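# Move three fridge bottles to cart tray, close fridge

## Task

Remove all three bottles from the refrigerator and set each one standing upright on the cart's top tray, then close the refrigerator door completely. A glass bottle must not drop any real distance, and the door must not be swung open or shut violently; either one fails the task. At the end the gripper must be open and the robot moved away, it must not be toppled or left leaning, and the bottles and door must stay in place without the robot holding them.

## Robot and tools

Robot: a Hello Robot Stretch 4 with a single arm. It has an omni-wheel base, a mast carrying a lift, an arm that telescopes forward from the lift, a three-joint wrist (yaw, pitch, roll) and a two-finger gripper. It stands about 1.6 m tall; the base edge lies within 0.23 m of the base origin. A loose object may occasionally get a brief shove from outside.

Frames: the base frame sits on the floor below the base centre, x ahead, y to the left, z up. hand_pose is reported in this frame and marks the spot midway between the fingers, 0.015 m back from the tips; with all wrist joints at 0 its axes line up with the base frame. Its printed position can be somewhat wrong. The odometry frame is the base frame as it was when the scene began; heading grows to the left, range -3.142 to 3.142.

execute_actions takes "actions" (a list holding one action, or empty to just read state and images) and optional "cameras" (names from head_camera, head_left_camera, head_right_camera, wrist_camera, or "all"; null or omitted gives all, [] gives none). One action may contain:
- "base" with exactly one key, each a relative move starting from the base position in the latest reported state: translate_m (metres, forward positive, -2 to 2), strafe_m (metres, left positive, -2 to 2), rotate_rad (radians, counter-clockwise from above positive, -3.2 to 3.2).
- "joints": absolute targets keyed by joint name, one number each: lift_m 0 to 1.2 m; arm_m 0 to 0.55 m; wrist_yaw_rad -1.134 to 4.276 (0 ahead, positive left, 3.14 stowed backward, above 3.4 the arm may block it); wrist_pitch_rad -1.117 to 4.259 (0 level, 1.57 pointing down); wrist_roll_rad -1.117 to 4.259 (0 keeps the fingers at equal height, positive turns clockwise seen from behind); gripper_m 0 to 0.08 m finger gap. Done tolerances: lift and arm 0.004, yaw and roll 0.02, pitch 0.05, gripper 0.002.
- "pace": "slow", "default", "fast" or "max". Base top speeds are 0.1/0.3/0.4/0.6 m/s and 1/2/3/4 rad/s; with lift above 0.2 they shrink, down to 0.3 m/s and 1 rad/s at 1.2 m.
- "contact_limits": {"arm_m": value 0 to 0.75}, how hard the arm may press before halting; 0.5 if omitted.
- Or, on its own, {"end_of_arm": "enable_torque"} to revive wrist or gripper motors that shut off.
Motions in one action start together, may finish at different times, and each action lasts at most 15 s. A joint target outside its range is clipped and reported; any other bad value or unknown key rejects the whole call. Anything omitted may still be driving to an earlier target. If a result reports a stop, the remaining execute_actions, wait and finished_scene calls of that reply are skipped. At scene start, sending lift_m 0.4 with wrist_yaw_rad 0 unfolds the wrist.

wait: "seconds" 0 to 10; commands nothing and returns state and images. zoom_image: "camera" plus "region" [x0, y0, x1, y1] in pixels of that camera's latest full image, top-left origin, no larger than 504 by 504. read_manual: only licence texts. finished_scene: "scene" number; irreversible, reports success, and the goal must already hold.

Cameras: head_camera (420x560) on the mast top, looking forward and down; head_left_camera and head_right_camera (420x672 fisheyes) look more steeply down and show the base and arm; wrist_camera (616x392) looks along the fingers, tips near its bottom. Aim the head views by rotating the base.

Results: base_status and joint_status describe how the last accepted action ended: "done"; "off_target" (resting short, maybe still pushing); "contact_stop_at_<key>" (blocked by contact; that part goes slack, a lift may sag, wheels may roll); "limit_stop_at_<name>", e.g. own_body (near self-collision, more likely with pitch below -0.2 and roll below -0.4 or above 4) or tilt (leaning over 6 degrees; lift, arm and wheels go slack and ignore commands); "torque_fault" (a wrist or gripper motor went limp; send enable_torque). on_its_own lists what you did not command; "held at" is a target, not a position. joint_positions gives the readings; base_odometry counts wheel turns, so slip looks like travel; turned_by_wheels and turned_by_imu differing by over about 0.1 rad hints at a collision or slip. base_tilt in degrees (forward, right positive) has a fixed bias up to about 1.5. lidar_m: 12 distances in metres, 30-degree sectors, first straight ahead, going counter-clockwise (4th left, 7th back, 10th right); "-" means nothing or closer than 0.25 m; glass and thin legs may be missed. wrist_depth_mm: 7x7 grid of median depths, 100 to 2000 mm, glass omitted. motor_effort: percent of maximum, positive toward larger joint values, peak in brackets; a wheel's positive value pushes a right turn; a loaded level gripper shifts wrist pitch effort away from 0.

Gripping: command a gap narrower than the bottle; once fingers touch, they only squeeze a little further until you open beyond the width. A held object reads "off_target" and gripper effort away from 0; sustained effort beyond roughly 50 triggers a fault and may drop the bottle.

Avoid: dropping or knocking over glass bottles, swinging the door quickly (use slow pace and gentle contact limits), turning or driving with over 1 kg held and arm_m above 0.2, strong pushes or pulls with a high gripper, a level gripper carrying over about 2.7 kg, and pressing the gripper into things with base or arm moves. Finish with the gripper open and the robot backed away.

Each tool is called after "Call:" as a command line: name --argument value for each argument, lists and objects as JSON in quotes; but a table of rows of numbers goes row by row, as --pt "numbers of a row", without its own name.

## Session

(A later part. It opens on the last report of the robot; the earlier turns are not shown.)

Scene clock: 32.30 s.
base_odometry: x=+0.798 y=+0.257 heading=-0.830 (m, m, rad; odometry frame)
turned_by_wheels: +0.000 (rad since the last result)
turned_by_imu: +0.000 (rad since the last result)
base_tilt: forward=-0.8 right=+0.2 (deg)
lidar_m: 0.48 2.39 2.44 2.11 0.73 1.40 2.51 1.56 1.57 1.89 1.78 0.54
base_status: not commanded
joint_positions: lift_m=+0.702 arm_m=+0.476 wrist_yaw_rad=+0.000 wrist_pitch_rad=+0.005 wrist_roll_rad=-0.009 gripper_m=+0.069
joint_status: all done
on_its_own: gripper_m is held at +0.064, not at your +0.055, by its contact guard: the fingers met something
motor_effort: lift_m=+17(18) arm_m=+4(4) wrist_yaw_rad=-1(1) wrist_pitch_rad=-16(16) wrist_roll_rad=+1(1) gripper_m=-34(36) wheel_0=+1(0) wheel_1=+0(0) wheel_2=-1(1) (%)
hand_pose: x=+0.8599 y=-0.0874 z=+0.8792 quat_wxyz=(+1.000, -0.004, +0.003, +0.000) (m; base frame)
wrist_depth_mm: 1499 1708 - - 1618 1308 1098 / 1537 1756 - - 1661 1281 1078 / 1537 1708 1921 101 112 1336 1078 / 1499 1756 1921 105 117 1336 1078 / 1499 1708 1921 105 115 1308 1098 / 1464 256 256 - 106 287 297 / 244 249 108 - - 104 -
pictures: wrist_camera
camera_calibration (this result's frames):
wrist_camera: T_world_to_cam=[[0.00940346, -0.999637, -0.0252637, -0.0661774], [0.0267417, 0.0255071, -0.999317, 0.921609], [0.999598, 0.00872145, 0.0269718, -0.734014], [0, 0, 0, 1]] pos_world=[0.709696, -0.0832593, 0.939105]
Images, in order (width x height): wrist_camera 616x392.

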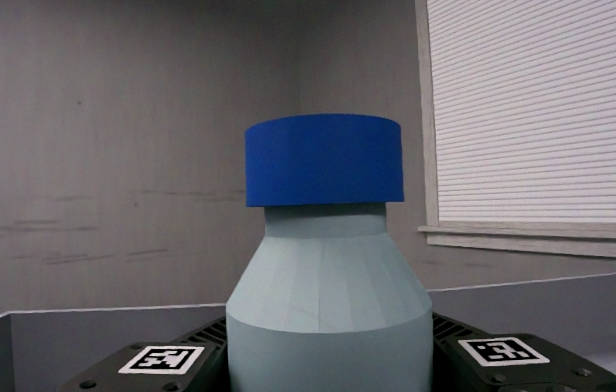

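Call:
execute_actions --actions '[{"joints": {"lift_m": 0.686}, "pace": "slow"}]' --cameras '[]'

Scene clock: 33.53 s.
base_odometry: x=+0.798 y=+0.257 heading=-0.830 (m, m, rad; odometry frame)
turned_by_wheels: +0.000 (rad since the last result)
turned_by_imu: +0.000 (rad since the last result)
base_tilt: forward=-0.8 right=+0.1 (deg)
lidar_m: 0.50 2.39 2.42 2.09 0.75 1.42 2.49 1.55 1.58 1.89 1.78 0.55
base_status: not commanded
joint_positions: lift_m=+0.686 arm_m=+0.476 wrist_yaw_rad=+0.000 wrist_pitch_rad=+0.005 wrist_roll_rad=-0.009 gripper_m=+0.069
joint_status: all done
on_its_own: gripper_m is held at +0.064, not at your +0.055, by its contact guard: the fingers met something
motor_effort: lift_m=+17(17) arm_m=+4(4) wrist_yaw_rad=-1(0) wrist_pitch_rad=-16(16) wrist_roll_rad=+1(0) gripper_m=-34(35) wheel_0=+1(1) wheel_1=+0(0) wheel_2=-1(1) (%)
hand_pose: x=+0.8599 y=-0.0874 z=+0.8632 quat_wxyz=(+1.000, -0.004, +0.003, +0.000) (m; base frame)
wrist_depth_mm: 1537 1661 - - 1661 1308 1098 / 1537 1756 - - 1661 1308 1118 / 1576 1661 1863 101 112 1308 1078 / 1464 1708 1808 104 116 1336 1118 / 1499 1661 1921 106 115 1281 1078 / 246 252 255 - 106 286 296 / 243 248 108 - - 104 -
pictures: none
No camera images: the call's "cameras" was empty. Leave "cameras" out to get every camera's image.

Call:
execute_actions --actions '[{"joints": {"lift_m": 0.676}, "pace": "slow"}]' --cameras '["wrist_camera"]'

Scene clock: 34.33 s.
base_odometry: x=+0.798 y=+0.257 heading=-0.830 (m, m, rad; odometry frame)
turned_by_wheels: +0.000 (rad since the last result)
turned_by_imu: +0.000 (rad since the last result)
base_tilt: forward=-0.7 right=+0.1 (deg)
lidar_m: 0.47 2.38 2.43 2.13 0.74 1.41 2.51 1.53 1.57 1.90 1.78 0.57
base_status: not commanded
joint_positions: lift_m=+0.676 arm_m=+0.476 wrist_yaw_rad=+0.000 wrist_pitch_rad=+0.002 wrist_roll_rad=-0.008 gripper_m=+0.069
joint_status: all done
on_its_own: gripper_m is held at +0.064, not at your +0.055, by its contact guard: the fingers met something
motor_effort: lift_m=+15(25) arm_m=+4(4) wrist_yaw_rad=-1(1) wrist_pitch_rad=-6(16) wrist_roll_rad=+0(0) gripper_m=-37(34) wheel_0=+1(1) wheel_1=+0(0) wheel_2=-1(1) (%)
hand_pose: x=+0.8599 y=-0.0874 z=+0.8541 quat_wxyz=(+1.000, -0.004, +0.001, +0.000) (m; base frame)
wrist_depth_mm: 1499 1808 - - 1661 1336 1098 / 1537 1708 - - 1576 1308 1098 / 1537 1708 1921 101 112 1308 1098 / 1464 1708 1983 104 117 1308 1118 / 1537 1661 1921 106 115 1205 1042 / 246 253 257 - 106 286 293 / 245 249 108 - - 104 -
pictures: wrist_camera
camera_calibration (this result's frames):
wrist_camera: T_world_to_cam=[[0.00923118, -0.999632, -0.0255202, -0.0664987], [0.030157, 0.025788, -0.999212, 0.893518], [0.999503, 0.00845429, 0.030384, -0.736172], [0, 0, 0, 1]] pos_world=[0.709474, -0.0832925, 0.913485]
Images, in order (width x height): wrist_camera 616x392.

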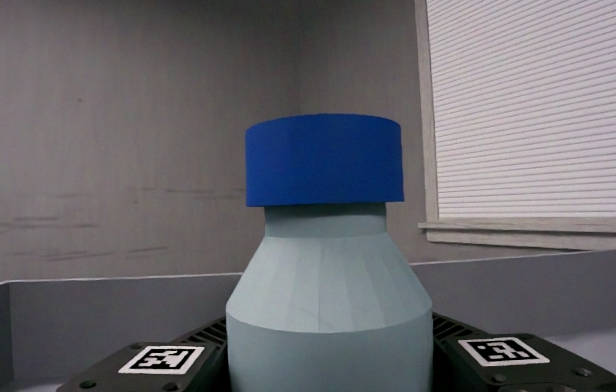

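Call:
execute_actions --actions '[{"joints": {"gripper_m": 0.08}}]' --cameras '[]'

Call:
execute_actions --actions '[{"joints": {"lift_m": 0.76, "arm_m": 0.42}}]' --cameras '["head_camera", "wrist_camera"]'

Scene clock: 35.37 s.
base_odometry: x=+0.798 y=+0.257 heading=-0.830 (m, m, rad; odometry frame)
turned_by_wheels: +0.000 (rad since the last result)
turned_by_imu: +0.000 (rad since the last result)
base_tilt: forward=-0.7 right=+0.1 (deg)
lidar_m: 0.48 2.38 2.42 2.11 0.73 1.40 2.48 1.56 1.57 1.91 1.78 0.55
base_status: not commanded
joint_positions: lift_m=+0.676 arm_m=+0.476 wrist_yaw_rad=+0.000 wrist_pitch_rad=+0.002 wrist_roll_rad=-0.008 gripper_m=+0.080
joint_status: all done
motor_effort: lift_m=+16(16) arm_m=+4(4) wrist_yaw_rad=+0(0) wrist_pitch_rad=-7(8) wrist_roll_rad=+0(0) gripper_m=+3(35) wheel_0=+1(1) wheel_1=+0(0) wheel_2=-1(1) (%)
hand_pose: x=+0.8598 y=-0.0875 z=+0.8539 quat_wxyz=(+1.000, -0.004, +0.001, +0.000) (m; base frame)
wrist_depth_mm: 1537 1756 - - 1661 1281 1078 / 1576 1708 - - 1708 1336 1078 / 1499 1756 1983 101 111 1281 1098 / 1537 1708 1983 106 116 1336 1098 / 1499 1708 1863 105 114 1229 1025 / 245 252 148 - 106 287 294 / 244 111 108 - - 109 -
pictures: none
No camera images: the call's "cameras" was empty. Leave "cameras" out to get every camera's image.

Scene clock: 36.70 s.
base_odometry: x=+0.798 y=+0.257 heading=-0.830 (m, m, rad; odometry frame)
turned_by_wheels: +0.000 (rad since the last result)
turned_by_imu: +0.000 (rad since the last result)
base_tilt: forward=-0.8 right=+0.1 (deg)
lidar_m: 0.47 2.38 2.44 2.11 0.74 1.43 2.49 1.57 1.57 1.90 1.77 0.55
base_status: not commanded
joint_positions: lift_m=+0.760 arm_m=+0.421 wrist_yaw_rad=+0.000 wrist_pitch_rad=+0.003 wrist_roll_rad=-0.008 gripper_m=+0.080
joint_status: all done
motor_effort: lift_m=+20(22) arm_m=-5(6) wrist_yaw_rad=+0(1) wrist_pitch_rad=-7(7) wrist_roll_rad=+0(0) gripper_m=+3(2) wheel_0=+1(1) wheel_1=+0(0) wheel_2=-1(1) (%)
hand_pose: x=+0.8044 y=-0.0874 z=+0.9375 quat_wxyz=(+1.000, -0.004, +0.001, +0.000) (m; base frame)
wrist_depth_mm: 1576 1808 - - 1708 1336 1118 / 1537 1708 - - 1708 1308 1182 / 1618 1756 - - 1708 1366 1160 / 1537 1708 - - 1661 1336 1118 / 1537 1661 - - 1708 1336 1138 / 1537 1661 1921 - 1618 1308 1138 / 1464 111 130 154 162 109 -
pictures: head_camera, wrist_camera
camera_calibration (this result's frames):
wrist_camera: T_world_to_cam=[[0.0091096, -0.999634, -0.0254867, -0.0638139], [0.0295526, 0.0257457, -0.999232, 0.979057], [0.999522, 0.0083494, 0.0297764, -0.682714], [0, 0, 0, 1]] pos_world=[0.654035, -0.0832968, 0.997007]
Images, in order (width x height): head_camera 420x560, wrist_camera 616x392.

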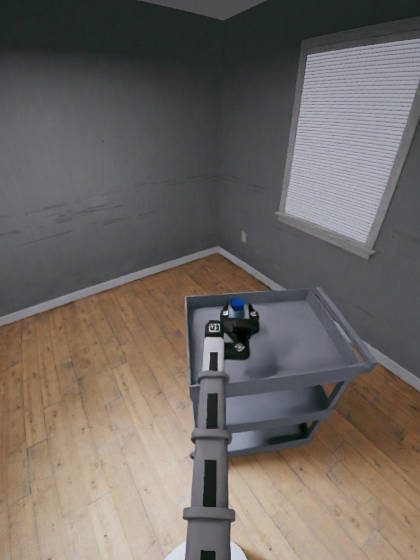

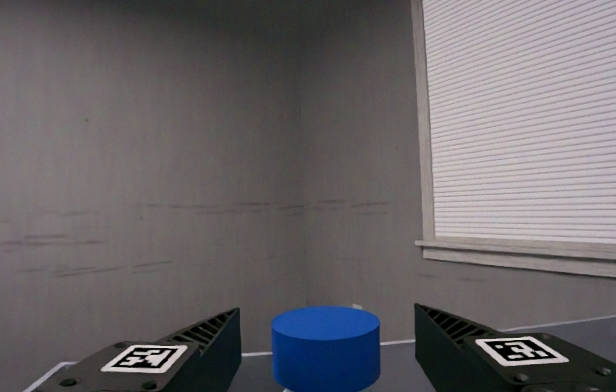

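Call:
execute_actions --actions '[{"base": {"translate_m": -0.35}, "joints": {"arm_m": 0.1}, "pace": "fast"}]' --cameras '[]'

Call:
execute_actions --actions '[{"base": {"rotate_rad": 2.205}, "joints": {"lift_m": 0.07, "arm_m": 0.12}, "pace": "fast"}]'

Scene clock: 40.80 s.
base_odometry: x=+0.562 y=+0.515 heading=-0.830 (m, m, rad; odometry frame)
turned_by_wheels: +0.000 (rad since the last result)
turned_by_imu: +0.001 (rad since the last result)
base_tilt: forward=-0.7 right=+0.2 (deg)
lidar_m: 0.83 2.67 2.72 0.62 0.84 1.18 2.24 2.04 1.32 1.69 1.99 0.93
base_status: done
joint_positions: lift_m=+0.760 arm_m=+0.101 wrist_yaw_rad=+0.000 wrist_pitch_rad=+0.003 wrist_roll_rad=-0.008 gripper_m=+0.080
joint_status: all done
motor_effort: lift_m=+20(20) arm_m=-4(7) wrist_yaw_rad=+1(1) wrist_pitch_rad=-8(9) wrist_roll_rad=+0(0) gripper_m=+2(2) wheel_0=+0(1) wheel_1=+0(5) wheel_2=+0(11) (%)
hand_pose: x=+0.4843 y=-0.0875 z=+0.9375 quat_wxyz=(+1.000, -0.004, +0.001, +0.000) (m; base frame)
wrist_depth_mm: - - - - - 1708 1430 / - - - - - 1756 1430 / - - - - - 1708 1464 / - - - - - 1756 1499 / 1921 - - 991 1025 1025 1430 / 1983 - 627 535 544 564 591 / 1921 111 130 976 1008 109 -
pictures: none
No camera images: the call's "cameras" was empty. Leave "cameras" out to get every camera's image.

Scene clock: 43.60 s.
base_odometry: x=+0.562 y=+0.515 heading=+1.375 (m, m, rad; odometry frame)
turned_by_wheels: +2.205 (rad since the last result)
turned_by_imu: +2.237 (rad since the last result)
base_tilt: forward=-0.7 right=+0.2 (deg)
lidar_m: 1.16 1.79 2.12 1.36 1.30 1.79 1.97 0.86 0.83 2.68 2.48 0.60
base_status: done
joint_positions: lift_m=+0.070 arm_m=+0.119 wrist_yaw_rad=+0.000 wrist_pitch_rad=+0.003 wrist_roll_rad=-0.008 gripper_m=+0.080
joint_status: all done
motor_effort: lift_m=+16(17) arm_m=+4(6) wrist_yaw_rad=+0(2) wrist_pitch_rad=-8(8) wrist_roll_rad=+0(0) gripper_m=+1(2) wheel_0=+0(5) wheel_1=+0(3) wheel_2=+1(9) (%)
hand_pose: x=+0.5029 y=-0.0874 z=+0.2478 quat_wxyz=(+1.000, -0.004, +0.001, +0.000) (m; base frame)
wrist_depth_mm: 1430 1397 1042 1182 842 459 330 / 1397 1397 1025 1281 831 469 327 / 1430 1397 931 1160 831 477 334 / 1397 1430 1025 1255 831 480 336 / 1397 1397 991 1138 866 488 340 / 1118 1118 831 842 820 449 338 / 741 111 130 691 668 109 -
pictures: head_camera, head_left_camera, head_right_camera, wrist_camera
camera_calibration (this result's frames):
wrist_camera: T_world_to_cam=[[0.00942982, -0.999633, -0.0253783, -0.078765], [0.0294929, 0.0256464, -0.999236, 0.298835], [0.999521, 0.00867414, 0.0297239, -0.360821], [0, 0, 0, 1]] pos_world=[0.352577, -0.0832703, 0.307332]
Images, in order (width x height): head_camera 420x560, head_left_camera 420x672, head_right_camera 420x672, wrist_camera 616x392.

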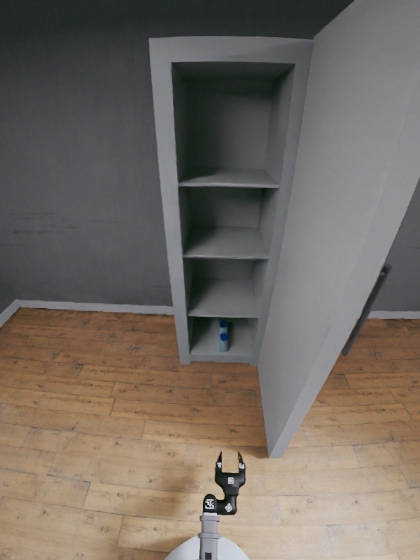

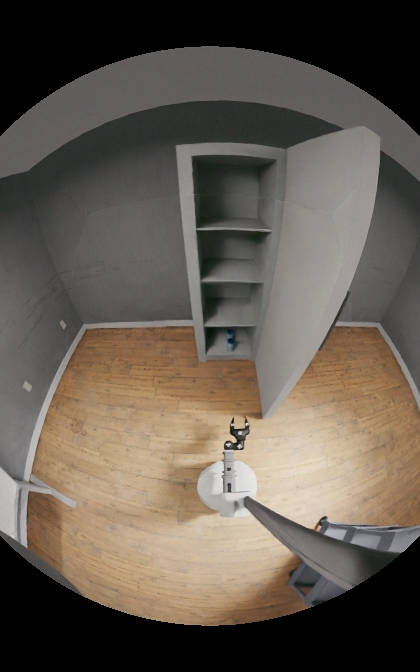

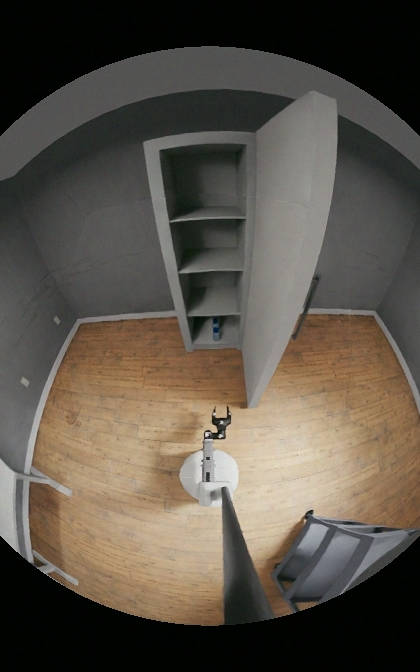

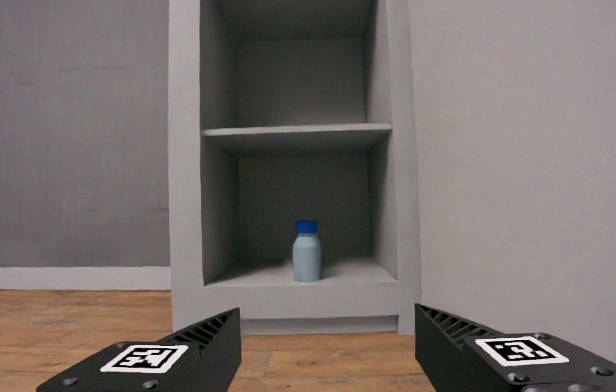

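Call:
zoom_image --camera "wrist_camera" --region '[250, 200, 370, 340]'

Region (250, 200, 370, 340) of wrist_camera's 616x392 image, scaled by 3.600; it fills the left 432 columns of this view, and the rest is white.

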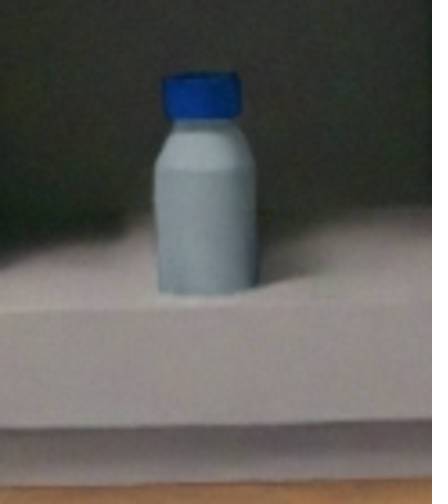

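Call:
execute_actions --actions '[{"base": {"translate_m": 0.42}, "joints": {"lift_m": 0.08, "arm_m": 0.31}, "pace": "fast"}]' --cameras '["head_camera", "wrist_camera"]'

Scene clock: 46.57 s.
base_odometry: x=+0.644 y=+0.927 heading=+1.375 (m, m, rad; odometry frame)
turned_by_wheels: +0.000 (rad since the last result)
turned_by_imu: -0.003 (rad since the last result)
base_tilt: forward=-0.8 right=+0.2 (deg)
lidar_m: 0.76 0.78 1.91 2.04 1.47 1.83 2.40 1.14 1.44 2.69 0.31 0.43
base_status: done
joint_positions: lift_m=+0.080 arm_m=+0.309 wrist_yaw_rad=+0.000 wrist_pitch_rad=+0.003 wrist_roll_rad=-0.008 gripper_m=+0.080
joint_status: all done
motor_effort: lift_m=+20(19) arm_m=+4(3) wrist_yaw_rad=+0(1) wrist_pitch_rad=-8(8) wrist_roll_rad=+0(0) gripper_m=+3(1) wheel_0=-1(5) wheel_1=-1(3) wheel_2=+0(10) (%)
hand_pose: x=+0.6929 y=-0.0874 z=+0.2575 quat_wxyz=(+1.000, -0.004, +0.001, +0.000) (m; base frame)
wrist_depth_mm: 322 338 347 343 357 347 270 / 362 455 492 504 512 384 274 / 364 521 668 668 661 389 279 / 349 517 668 668 668 397 271 / 355 512 661 668 654 399 285 / 353 504 661 273 580 366 282 / 338 111 130 260 415 109 -
pictures: head_camera, wrist_camera
camera_calibration (this result's frames):
wrist_camera: T_world_to_cam=[[0.00947416, -0.999633, -0.0253785, -0.080331], [0.0294835, 0.0256479, -0.999236, 0.302931], [0.99952, 0.00871868, 0.0297157, -0.550945], [0, 0, 0, 1]] pos_world=[0.542511, -0.0832675, 0.317033]
Images, in order (width x height): head_camera 420x560, wrist_camera 616x392.

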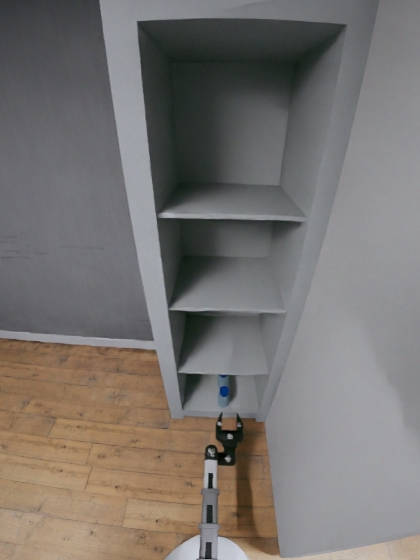

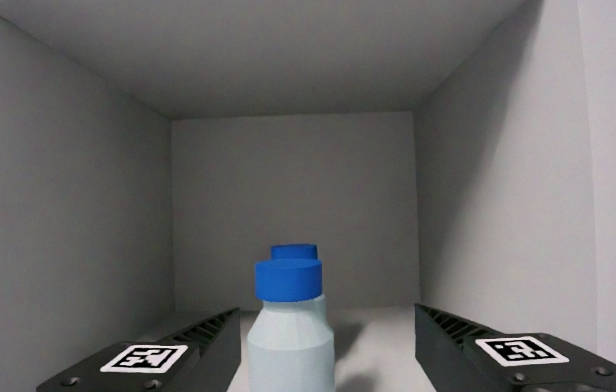

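Call:
zoom_image --camera "wrist_camera" --region '[220, 230, 430, 392]'

Region (220, 230, 430, 392) of wrist_camera's 616x392 image, scaled by 2.400; it fills the top 389 rows of this view, and the rest is white.

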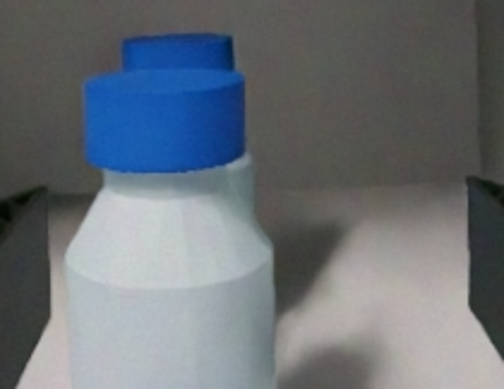

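Call:
execute_actions --actions '[{"base": {"strafe_m": 0.028}, "joints": {"arm_m": 0.39}}]' --cameras '["wrist_camera"]'

Scene clock: 48.13 s.
base_odometry: x=+0.616 y=+0.932 heading=+1.375 (m, m, rad; odometry frame)
turned_by_wheels: +0.000 (rad since the last result)
turned_by_imu: +0.000 (rad since the last result)
base_tilt: forward=-0.8 right=+0.2 (deg)
lidar_m: 0.76 0.80 1.88 2.01 1.46 1.80 2.38 1.14 1.42 2.71 0.36 0.45
base_status: done
joint_positions: lift_m=+0.080 arm_m=+0.389 wrist_yaw_rad=+0.000 wrist_pitch_rad=+0.003 wrist_roll_rad=-0.008 gripper_m=+0.080
joint_status: all done
motor_effort: lift_m=+20(20) arm_m=+5(5) wrist_yaw_rad=+0(1) wrist_pitch_rad=-8(8) wrist_roll_rad=+0(0) gripper_m=+0(0) wheel_0=+0(3) wheel_1=+0(4) wheel_2=-1(2) (%)
hand_pose: x=+0.7728 y=-0.0874 z=+0.2575 quat_wxyz=(+1.000, -0.004, +0.001, +0.000) (m; base frame)
wrist_depth_mm: 306 336 347 343 359 355 312 / 325 436 488 504 508 433 307 / 324 469 585 585 585 445 310 / 314 469 591 580 585 449 315 / 319 466 585 585 585 455 319 / 314 449 585 193 535 421 319 / 301 111 130 193 206 109 -
pictures: wrist_camera
camera_calibration (this result's frames):
wrist_camera: T_world_to_cam=[[0.00940204, -0.999634, -0.0253783, -0.0810478], [0.0294944, 0.0256456, -0.999236, 0.300569], [0.999521, 0.00864634, 0.0297247, -0.630831], [0, 0, 0, 1]] pos_world=[0.622426, -0.0832721, 0.317034]
Images, in order (width x height): wrist_camera 616x392.

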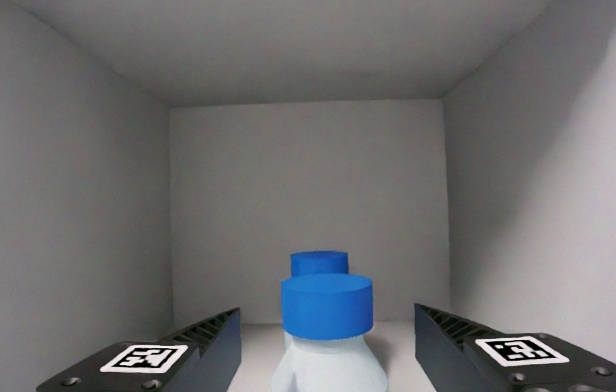

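Call:
execute_actions --actions '[{"joints": {"arm_m": 0.475}, "contact_limits": {"arm_m": 0.2}}]' --cameras '["wrist_camera"]'

Call:
execute_actions --actions '[{"joints": {"gripper_m": 0.04}}]' --cameras '["wrist_camera"]'

Scene clock: 49.57 s.
base_odometry: x=+0.616 y=+0.932 heading=+1.375 (m, m, rad; odometry frame)
turned_by_wheels: +0.000 (rad since the last result)
turned_by_imu: +0.000 (rad since the last result)
base_tilt: forward=-0.7 right=+0.1 (deg)
lidar_m: 0.75 0.78 1.91 2.01 1.44 1.78 2.39 1.13 1.41 2.72 0.34 0.46
base_status: not commanded
joint_positions: lift_m=+0.080 arm_m=+0.474 wrist_yaw_rad=+0.000 wrist_pitch_rad=+0.003 wrist_roll_rad=-0.008 gripper_m=+0.080
joint_status: all done
motor_effort: lift_m=+20(20) arm_m=+5(4) wrist_yaw_rad=+0(0) wrist_pitch_rad=-8(8) wrist_roll_rad=+0(1) gripper_m=+0(2) wheel_0=+0(0) wheel_1=+0(0) wheel_2=-1(1) (%)
contact_limits: arm_m 0.2
hand_pose: x=+0.8578 y=-0.0874 z=+0.2575 quat_wxyz=(+1.000, -0.004, +0.001, +0.000) (m; base frame)
wrist_depth_mm: 306 336 347 343 359 351 312 / 322 436 488 508 504 433 307 / 324 469 508 504 500 445 314 / 314 466 504 496 496 455 314 / 319 459 508 500 496 455 317 / 315 455 496 228 488 421 319 / 303 112 131 108 114 109 -
pictures: wrist_camera
camera_calibration (this result's frames):
wrist_camera: T_world_to_cam=[[0.00938944, -0.999634, -0.0253784, -0.0818388], [0.029496, 0.0256454, -0.999236, 0.298061], [0.999521, 0.0086337, 0.029726, -0.715785], [0, 0, 0, 1]] pos_world=[0.707418, -0.0832728, 0.317034]
Images, in order (width x height): wrist_camera 616x392.

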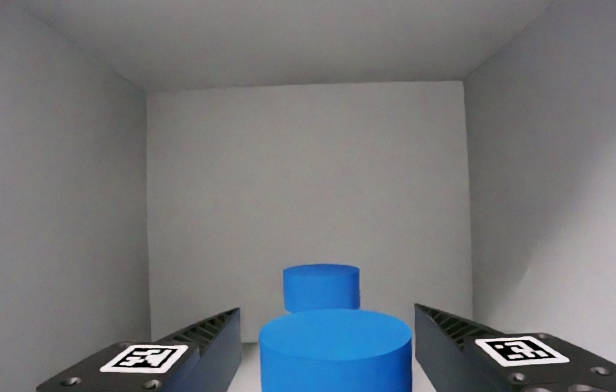

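Scene clock: 50.63 s.
base_odometry: x=+0.616 y=+0.932 heading=+1.375 (m, m, rad; odometry frame)
turned_by_wheels: +0.000 (rad since the last result)
turned_by_imu: +0.000 (rad since the last result)
base_tilt: forward=-0.7 right=+0.2 (deg)
lidar_m: 0.76 0.80 1.89 2.00 1.45 1.78 2.39 1.15 1.40 2.71 0.34 0.48
base_status: not commanded
joint_positions: lift_m=+0.080 arm_m=+0.474 wrist_yaw_rad=-0.001 wrist_pitch_rad=+0.002 wrist_roll_rad=-0.009 gripper_m=+0.053
joint_status: gripper_m off_target (ended at +0.053, target +0.040)
on_its_own: gripper_m is held at +0.047, not at your +0.040, by its contact guard: the fingers met something
motor_effort: lift_m=+20(20) arm_m=+5(5) wrist_yaw_rad=+3(2) wrist_pitch_rad=-7(8) wrist_roll_rad=+1(1) gripper_m=-35(37) wheel_0=-1(1) wheel_1=+0(0) wheel_2=-1(1) (%)
hand_pose: x=+0.8577 y=-0.0876 z=+0.2576 quat_wxyz=(+1.000, -0.004, +0.001, +0.000) (m; base frame)
wrist_depth_mm: 306 338 347 343 359 349 309 / 324 442 492 504 500 433 307 / 325 469 508 504 500 442 312 / 314 466 504 496 496 452 317 / 319 466 504 500 500 459 315 / 317 459 500 228 492 455 317 / 310 389 116 106 107 - -
pictures: wrist_camera
camera_calibration (this result's frames):
wrist_camera: T_world_to_cam=[[0.00823713, -0.999649, -0.0251769, -0.081148], [0.0298611, 0.0254124, -0.999231, 0.297807], [0.99952, 0.00747899, 0.03006, -0.715874], [0, 0, 0, 1]] pos_world=[0.707306, -0.0833335, 0.317054]
Images, in order (width x height): wrist_camera 616x392.

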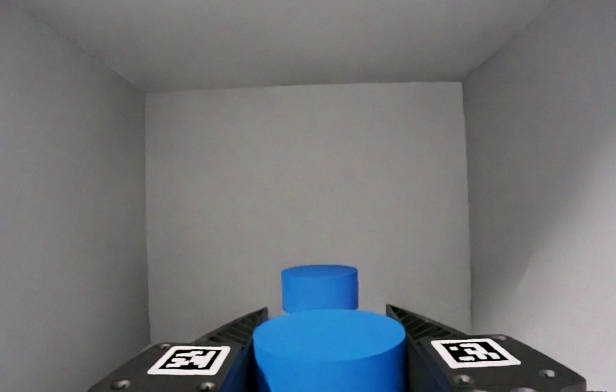

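Call:
execute_actions --actions '[{"joints": {"lift_m": 0.11}}]' --cameras '["wrist_camera"]'

Scene clock: 51.67 s.
base_odometry: x=+0.616 y=+0.932 heading=+1.375 (m, m, rad; odometry frame)
turned_by_wheels: +0.000 (rad since the last result)
turned_by_imu: +0.000 (rad since the last result)
base_tilt: forward=-0.7 right=+0.2 (deg)
lidar_m: 0.76 0.81 1.89 2.02 1.45 1.80 2.40 1.16 1.45 2.71 0.34 0.47
base_status: not commanded
joint_positions: lift_m=+0.110 arm_m=+0.474 wrist_yaw_rad=+0.000 wrist_pitch_rad=+0.006 wrist_roll_rad=-0.009 gripper_m=+0.053
joint_status: all done
on_its_own: gripper_m is held at +0.047, not at your +0.040, by its contact guard: the fingers met something
motor_effort: lift_m=+22(22) arm_m=+5(4) wrist_yaw_rad=+0(3) wrist_pitch_rad=-19(20) wrist_roll_rad=+1(1) gripper_m=-36(36) wheel_0=-1(1) wheel_1=+0(0) wheel_2=-1(1) (%)
hand_pose: x=+0.8577 y=-0.0874 z=+0.2866 quat_wxyz=(+1.000, -0.004, +0.003, +0.000) (m; base frame)
wrist_depth_mm: 277 286 297 294 304 304 294 / 324 399 421 433 436 404 309 / 324 466 500 504 504 449 314 / 314 466 500 500 504 452 314 / 319 462 500 504 496 459 319 / 315 449 504 255 492 459 317 / 310 389 116 106 107 - -
pictures: wrist_camera
camera_calibration (this result's frames):
wrist_camera: T_world_to_cam=[[0.00904208, -0.999641, -0.0252058, -0.0809076], [0.025893, 0.0254325, -0.999341, 0.330216], [0.999624, 0.00838347, 0.0261137, -0.715707], [0, 0, 0, 1]] pos_world=[0.707619, -0.0832767, 0.346649]
Images, in order (width x height): wrist_camera 616x392.

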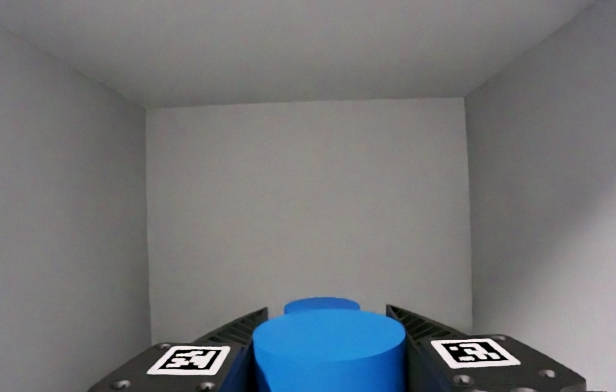

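Call:
execute_actions --actions '[{"base": {"translate_m": -0.68}, "joints": {"arm_m": 0.12, "lift_m": 0.86}, "pace": "fast"}]' --cameras '["head_camera"]'

Scene clock: 55.63 s.
base_odometry: x=+0.484 y=+0.265 heading=+1.375 (m, m, rad; odometry frame)
turned_by_wheels: +0.000 (rad since the last result)
turned_by_imu: +0.002 (rad since the last result)
base_tilt: forward=-0.7 right=+0.1 (deg)
lidar_m: 1.34 2.08 2.08 1.23 1.29 1.77 1.72 0.80 0.73 0.75 2.81 0.86
base_status: done
joint_positions: lift_m=+0.860 arm_m=+0.121 wrist_yaw_rad=+0.000 wrist_pitch_rad=+0.006 wrist_roll_rad=-0.009 gripper_m=+0.053
joint_status: all done
on_its_own: gripper_m is held at +0.047, not at your +0.040, by its contact guard: the fingers met something
motor_effort: lift_m=+22(25) arm_m=-4(5) wrist_yaw_rad=-1(1) wrist_pitch_rad=-18(20) wrist_roll_rad=+1(1) gripper_m=-35(37) wheel_0=+0(10) wheel_1=+2(1) wheel_2=+0(11) (%)
hand_pose: x=+0.5043 y=-0.0874 z=+1.0366 quat_wxyz=(+1.000, -0.004, +0.003, +0.000) (m; base frame)
wrist_depth_mm: 1708 1708 1336 1336 1060 508 1618 / 1708 1661 1576 1499 1098 521 492 / 1618 1661 1499 1499 1078 539 449 / 1661 1661 1499 1499 1098 539 449 / 1618 1661 1464 1576 1078 544 445 / 1661 1618 1397 1430 798 544 442 / 1576 1618 116 107 107 - 1537
pictures: head_camera
Images, in order (width x height): head_camera 420x560.

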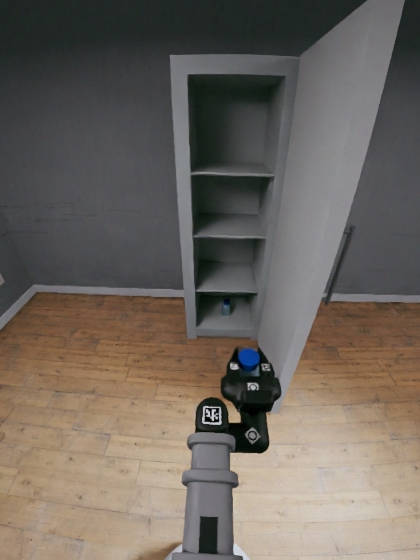

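Call:
execute_actions --actions '[{"base": {"rotate_rad": -2.10}, "joints": {"arm_m": 0.47}}]' --cameras '["head_camera", "wrist_camera", "head_left_camera"]'

Scene clock: 58.00 s.
base_odometry: x=+0.484 y=+0.265 heading=-0.725 (m, m, rad; odometry frame)
turned_by_wheels: -2.100 (rad since the last result)
turned_by_imu: -2.131 (rad since the last result)
base_tilt: forward=-0.7 right=+0.2 (deg)
lidar_m: 0.72 0.77 2.79 0.86 1.30 2.09 2.11 1.23 1.30 1.77 1.70 0.77
base_status: done
joint_positions: lift_m=+0.860 arm_m=+0.469 wrist_yaw_rad=+0.000 wrist_pitch_rad=+0.006 wrist_roll_rad=-0.009 gripper_m=+0.053
joint_status: all done
on_its_own: gripper_m is held at +0.047, not at your +0.040, by its contact guard: the fingers met something
motor_effort: lift_m=+22(22) arm_m=+4(3) wrist_yaw_rad=-1(9) wrist_pitch_rad=-18(18) wrist_roll_rad=+0(1) gripper_m=-36(37) wheel_0=+0(9) wheel_1=+1(9) wheel_2=+0(11) (%)
hand_pose: x=+0.8528 y=-0.0874 z=+1.0366 quat_wxyz=(+1.000, -0.004, +0.003, +0.000) (m; base frame)
wrist_depth_mm: 1756 1983 - - 1921 1397 1118 / 1808 1921 - - 1863 1430 1138 / 1756 1921 - - 1808 1397 1182 / 1708 1863 - - 1921 1430 1160 / 1661 1921 - - 1863 1397 1118 / 1708 1808 - - 1661 1397 1182 / 1708 1863 116 106 107 - 1138
pictures: head_camera, head_left_camera, wrist_camera
camera_calibration (this result's frames):
wrist_camera: T_world_to_cam=[[0.00922441, -0.999639, -0.0252293, -0.0620503], [0.0260206, 0.0254618, -0.999337, 1.07978], [0.999619, 0.00856181, 0.0262461, -0.73045], [0, 0, 0, 1]] pos_world=[0.702648, -0.083267, 1.09667]
Images, in order (width x height): head_camera 420x560, head_left_camera 420x672, wrist_camera 616x392.

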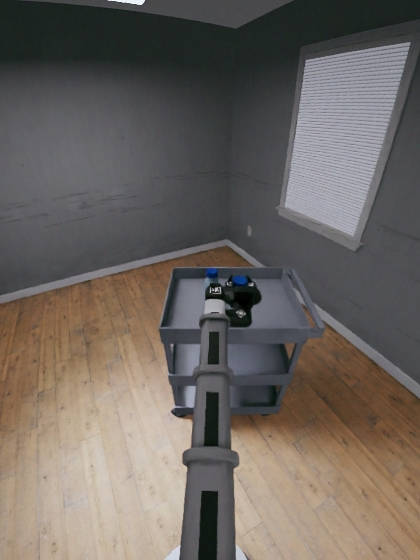

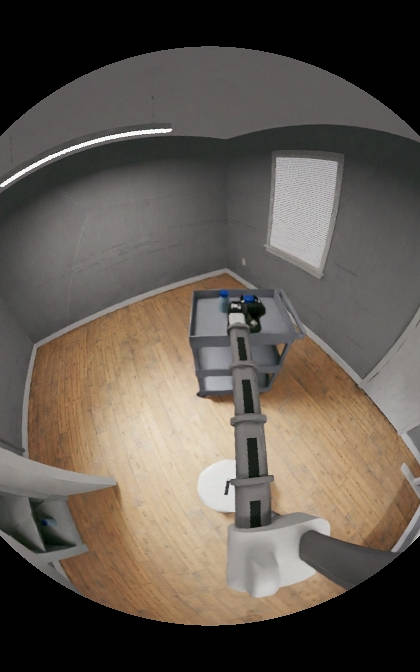

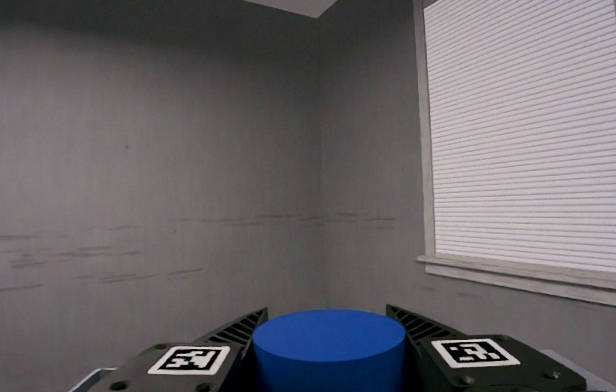

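Call:
execute_actions --actions '[{"joints": {"lift_m": 0.762, "arm_m": 0.50}}]' --cameras '["head_camera", "wrist_camera"]'

Scene clock: 59.53 s.
base_odometry: x=+0.484 y=+0.265 heading=-0.725 (m, m, rad; odometry frame)
turned_by_wheels: +0.000 (rad since the last result)
turned_by_imu: +0.000 (rad since the last result)
base_tilt: forward=-0.8 right=+0.1 (deg)
lidar_m: 0.72 0.78 2.80 0.88 1.31 2.09 2.13 1.23 1.30 1.76 1.71 0.77
base_status: not commanded
joint_positions: lift_m=+0.762 arm_m=+0.499 wrist_yaw_rad=+0.000 wrist_pitch_rad=+0.006 wrist_roll_rad=-0.009 gripper_m=+0.053
joint_status: all done
on_its_own: gripper_m is held at +0.047, not at your +0.040, by its contact guard: the fingers met something
motor_effort: lift_m=+18(15) arm_m=+5(5) wrist_yaw_rad=-1(2) wrist_pitch_rad=-19(19) wrist_roll_rad=+1(2) gripper_m=-36(36) wheel_0=+0(0) wheel_1=+1(1) wheel_2=+0(0) (%)
hand_pose: x=+0.8828 y=-0.0874 z=+0.9389 quat_wxyz=(+1.000, -0.004, +0.003, +0.000) (m; base frame)
wrist_depth_mm: 1618 1863 - - 1921 1430 1138 / 1708 1983 - - 1808 1336 1138 / 1708 1863 - - 1863 1397 1160 / 1618 1921 - - 1863 1397 1138 / 1708 1808 - - 1808 1397 1160 / 1618 466 306 473 473 480 449 / 407 462 116 106 107 - -
pictures: head_camera, wrist_camera
camera_calibration (this result's frames):
wrist_camera: T_world_to_cam=[[0.00931212, -0.999638, -0.0252313, -0.0648473], [0.0257387, 0.0254636, -0.999344, 0.981605], [0.999625, 0.00865659, 0.0259665, -0.757584], [0, 0, 0, 1]] pos_world=[0.732639, -0.083261, 0.998997]
Images, in order (width x height): head_camera 420x560, wrist_camera 616x392.

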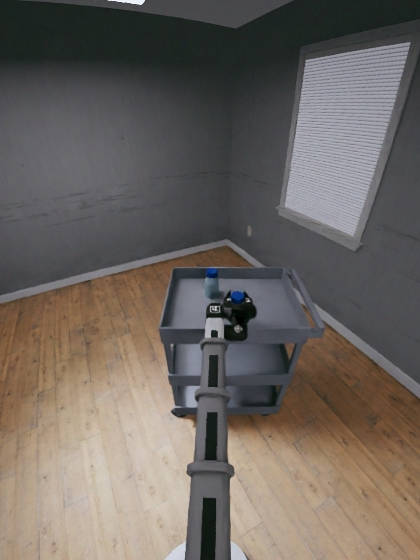

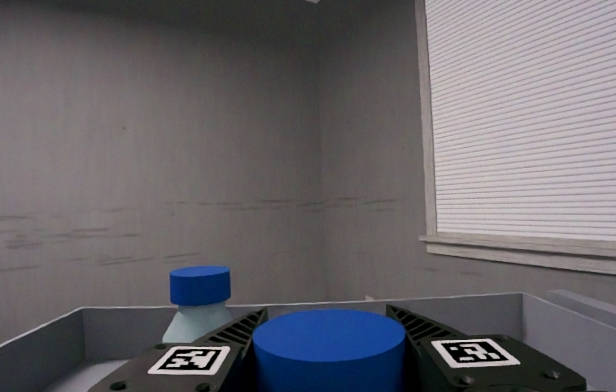

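Call:
execute_actions --actions '[{"joints": {"lift_m": 0.748}, "pace": "slow"}]' --cameras '[]'

Scene clock: 60.47 s.
base_odometry: x=+0.484 y=+0.265 heading=-0.725 (m, m, rad; odometry frame)
turned_by_wheels: +0.000 (rad since the last result)
turned_by_imu: +0.000 (rad since the last result)
base_tilt: forward=-0.7 right=+0.1 (deg)
lidar_m: 0.73 0.78 2.80 0.87 1.31 2.08 2.13 1.25 1.28 1.76 1.72 0.75
base_status: not commanded
joint_positions: lift_m=+0.748 arm_m=+0.499 wrist_yaw_rad=+0.000 wrist_pitch_rad=+0.004 wrist_roll_rad=-0.009 gripper_m=+0.053
joint_status: all done
on_its_own: gripper_m is held at +0.047, not at your +0.040, by its contact guard: the fingers met something
motor_effort: lift_m=+16(22) arm_m=+4(4) wrist_yaw_rad=+0(2) wrist_pitch_rad=-11(19) wrist_roll_rad=+0(1) gripper_m=-36(36) wheel_0=+0(0) wheel_1=+1(1) wheel_2=+0(1) (%)
hand_pose: x=+0.8827 y=-0.0874 z=+0.9256 quat_wxyz=(+1.000, -0.004, +0.002, +0.000) (m; base frame)
wrist_depth_mm: 1708 1863 - - 1808 1336 1138 / 1708 1863 - - 1756 1366 1138 / 1756 1863 - - 1808 1430 1160 / 1708 1863 - - 1863 1366 1160 / 1661 1921 - - 1863 1397 1160 / 1618 462 306 466 473 477 430 / 394 459 116 107 107 - -
pictures: none
No camera images: the call's "cameras" was empty. Leave "cameras" out to get every camera's image.

Call:
execute_actions --actions '[{"joints": {"gripper_m": 0.08}}]' --cameras '[]'

Call:
execute_actions --actions '[{"joints": {"arm_m": 0.2, "lift_m": 0.77}, "pace": "fast"}]' --cameras '["head_camera", "wrist_camera"]'

Scene clock: 61.57 s.
base_odometry: x=+0.484 y=+0.265 heading=-0.725 (m, m, rad; odometry frame)
turned_by_wheels: +0.000 (rad since the last result)
turned_by_imu: +0.000 (rad since the last result)
base_tilt: forward=-0.8 right=+0.0 (deg)
lidar_m: 0.73 0.76 2.79 0.86 1.30 2.08 2.11 1.25 1.29 1.77 1.69 0.77
base_status: not commanded
joint_positions: lift_m=+0.748 arm_m=+0.499 wrist_yaw_rad=+0.000 wrist_pitch_rad=+0.003 wrist_roll_rad=-0.009 gripper_m=+0.080
joint_status: all done
motor_effort: lift_m=+16(16) arm_m=+5(4) wrist_yaw_rad=+0(1) wrist_pitch_rad=-9(11) wrist_roll_rad=+1(1) gripper_m=+0(35) wheel_0=+0(0) wheel_1=+1(1) wheel_2=+0(0) (%)
hand_pose: x=+0.8827 y=-0.0875 z=+0.9258 quat_wxyz=(+1.000, -0.004, +0.002, +0.000) (m; base frame)
wrist_depth_mm: 1708 1983 - - 1808 1397 1138 / 1708 1921 - - 1808 1366 1160 / 1661 1921 - - 1863 1430 1138 / 1708 1863 - - 1808 1397 1138 / 1708 1863 - - 1921 1397 1138 / 1618 466 309 469 477 477 433 / 397 111 125 106 117 109 -
pictures: none
No camera images: the call's "cameras" was empty. Leave "cameras" out to get every camera's image.

Scene clock: 63.27 s.
base_odometry: x=+0.484 y=+0.265 heading=-0.725 (m, m, rad; odometry frame)
turned_by_wheels: +0.000 (rad since the last result)
turned_by_imu: +0.000 (rad since the last result)
base_tilt: forward=-0.7 right=+0.2 (deg)
lidar_m: 0.71 0.76 2.81 0.87 1.33 2.07 2.10 1.25 1.30 1.78 1.71 0.78
base_status: not commanded
joint_positions: lift_m=+0.770 arm_m=+0.201 wrist_yaw_rad=+0.000 wrist_pitch_rad=+0.003 wrist_roll_rad=-0.009 gripper_m=+0.080
joint_status: all done
motor_effort: lift_m=+20(23) arm_m=-5(5) wrist_yaw_rad=+1(1) wrist_pitch_rad=-8(9) wrist_roll_rad=+0(1) gripper_m=+3(2) wheel_0=+0(0) wheel_1=+1(1) wheel_2=+1(1) (%)
hand_pose: x=+0.5844 y=-0.0875 z=+0.9475 quat_wxyz=(+1.000, -0.004, +0.001, +0.000) (m; base frame)
wrist_depth_mm: 1921 - - - - 1537 1281 / 1921 - - - - 1537 1281 / 1983 - - - - 1576 1255 / 1921 - - - - 1618 1281 / 1983 - - - 1921 1499 1281 / 1921 640 591 407 732 559 488 / 384 111 130 319 319 109 -
pictures: head_camera, wrist_camera
camera_calibration (this result's frames):
wrist_camera: T_world_to_cam=[[0.00899948, -0.999642, -0.0252133, -0.0617732], [0.0294663, 0.0254685, -0.999241, 0.995589], [0.999525, 0.00824971, 0.029685, -0.463026], [0, 0, 0, 1]] pos_world=[0.434026, -0.0832873, 1.00702]
Images, in order (width x height): head_camera 420x560, wrist_camera 616x392.

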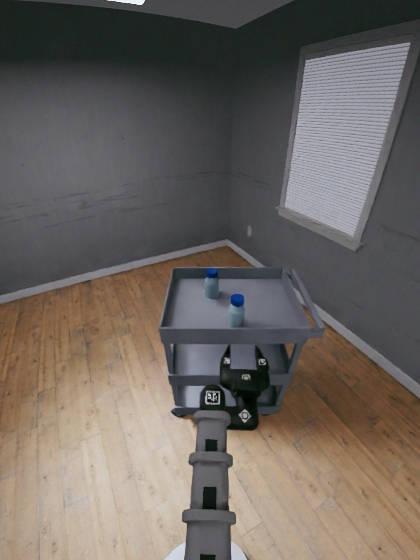

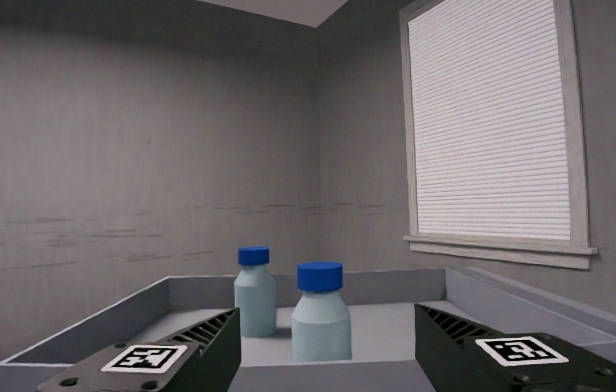

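Call:
execute_actions --actions '[{"base": {"rotate_rad": 2.10}, "joints": {"lift_m": 0.08}, "pace": "fast"}]' --cameras '["wrist_camera"]'

Scene clock: 66.20 s.
base_odometry: x=+0.484 y=+0.265 heading=+1.375 (m, m, rad; odometry frame)
turned_by_wheels: +2.100 (rad since the last result)
turned_by_imu: +2.131 (rad since the last result)
base_tilt: forward=-0.8 right=+0.2 (deg)
lidar_m: 1.33 2.10 2.09 1.22 1.28 1.78 1.72 0.77 0.73 0.76 2.82 0.86
base_status: done
joint_positions: lift_m=+0.080 arm_m=+0.201 wrist_yaw_rad=+0.000 wrist_pitch_rad=+0.003 wrist_roll_rad=-0.009 gripper_m=+0.080
joint_status: all done
motor_effort: lift_m=+17(20) arm_m=-5(5) wrist_yaw_rad=+0(3) wrist_pitch_rad=-8(8) wrist_roll_rad=+0(0) gripper_m=+0(1) wheel_0=-1(8) wheel_1=+1(6) wheel_2=+1(8) (%)
hand_pose: x=+0.5844 y=-0.0874 z=+0.2578 quat_wxyz=(+1.000, -0.004, +0.001, +0.000) (m; base frame)
wrist_depth_mm: 1576 1618 1138 1182 1008 517 377 / 1618 1576 1255 1464 1025 530 375 / 1576 1537 1229 1397 1008 539 377 / 1537 1576 1229 1464 991 544 377 / 1576 1576 1182 1229 1008 544 377 / 1182 1138 1025 1008 991 508 377 / 778 112 130 715 691 109 -
pictures: wrist_camera
camera_calibration (this result's frames):
wrist_camera: T_world_to_cam=[[0.00943745, -0.999638, -0.0252149, -0.0793252], [0.0294557, 0.025483, -0.999241, 0.306423], [0.999522, 0.00868756, 0.0296855, -0.442582], [0, 0, 0, 1]] pos_world=[0.434093, -0.0832601, 0.317329]
Images, in order (width x height): wrist_camera 616x392.

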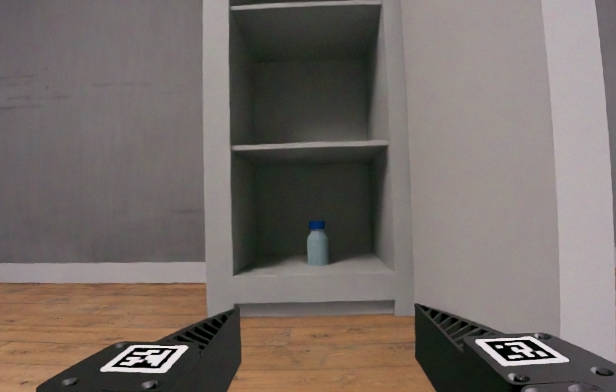

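Call:
execute_actions --actions '[{"base": {"translate_m": 0.78}, "joints": {"arm_m": 0.39}, "pace": "max"}]' --cameras '["wrist_camera", "head_camera"]'

Scene clock: 69.23 s.
base_odometry: x=+0.635 y=+1.031 heading=+1.375 (m, m, rad; odometry frame)
turned_by_wheels: +0.000 (rad since the last result)
turned_by_imu: -0.005 (rad since the last result)
base_tilt: forward=-0.7 right=+0.1 (deg)
lidar_m: 0.67 0.69 1.73 2.00 1.52 1.79 2.47 1.21 2.83 0.32 0.34 0.48
base_status: done
joint_positions: lift_m=+0.080 arm_m=+0.389 wrist_yaw_rad=+0.000 wrist_pitch_rad=+0.003 wrist_roll_rad=-0.009 gripper_m=+0.080
joint_status: all done
motor_effort: lift_m=+17(17) arm_m=+4(6) wrist_yaw_rad=-2(1) wrist_pitch_rad=-8(9) wrist_roll_rad=+0(0) gripper_m=+2(3) wheel_0=-1(11) wheel_1=+1(6) wheel_2=+0(14) (%)
hand_pose: x=+0.7728 y=-0.0874 z=+0.2578 quat_wxyz=(+1.000, -0.004, +0.001, +0.000) (m; base frame)
wrist_depth_mm: 306 338 347 343 359 351 312 / 320 436 500 492 488 433 310 / 319 462 492 492 488 449 315 / 310 459 496 488 484 455 315 / 314 459 488 484 484 459 319 / 315 445 488 218 484 430 322 / 300 111 130 216 307 109 -
pictures: head_camera, wrist_camera
camera_calibration (this result's frames):
wrist_camera: T_world_to_cam=[[0.00930458, -0.999639, -0.0252146, -0.0810304], [0.0294903, 0.025479, -0.99924, 0.300794], [0.999522, 0.00855393, 0.0297167, -0.630887], [0, 0, 0, 1]] pos_world=[0.622469, -0.0832685, 0.31727]
Images, in order (width x height): head_camera 420x560, wrist_camera 616x392.

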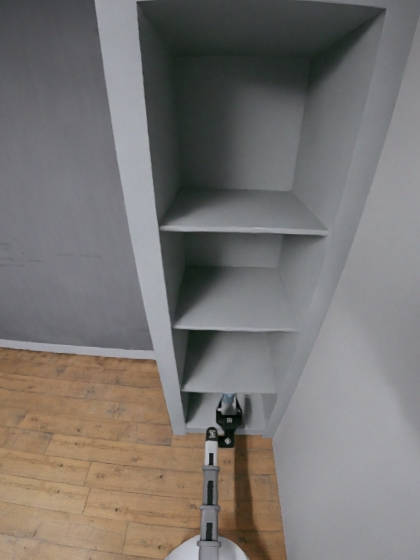

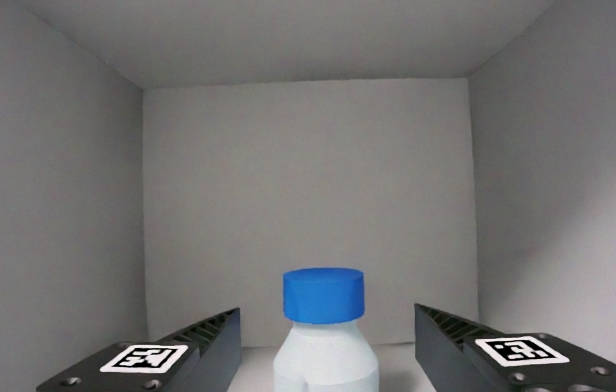

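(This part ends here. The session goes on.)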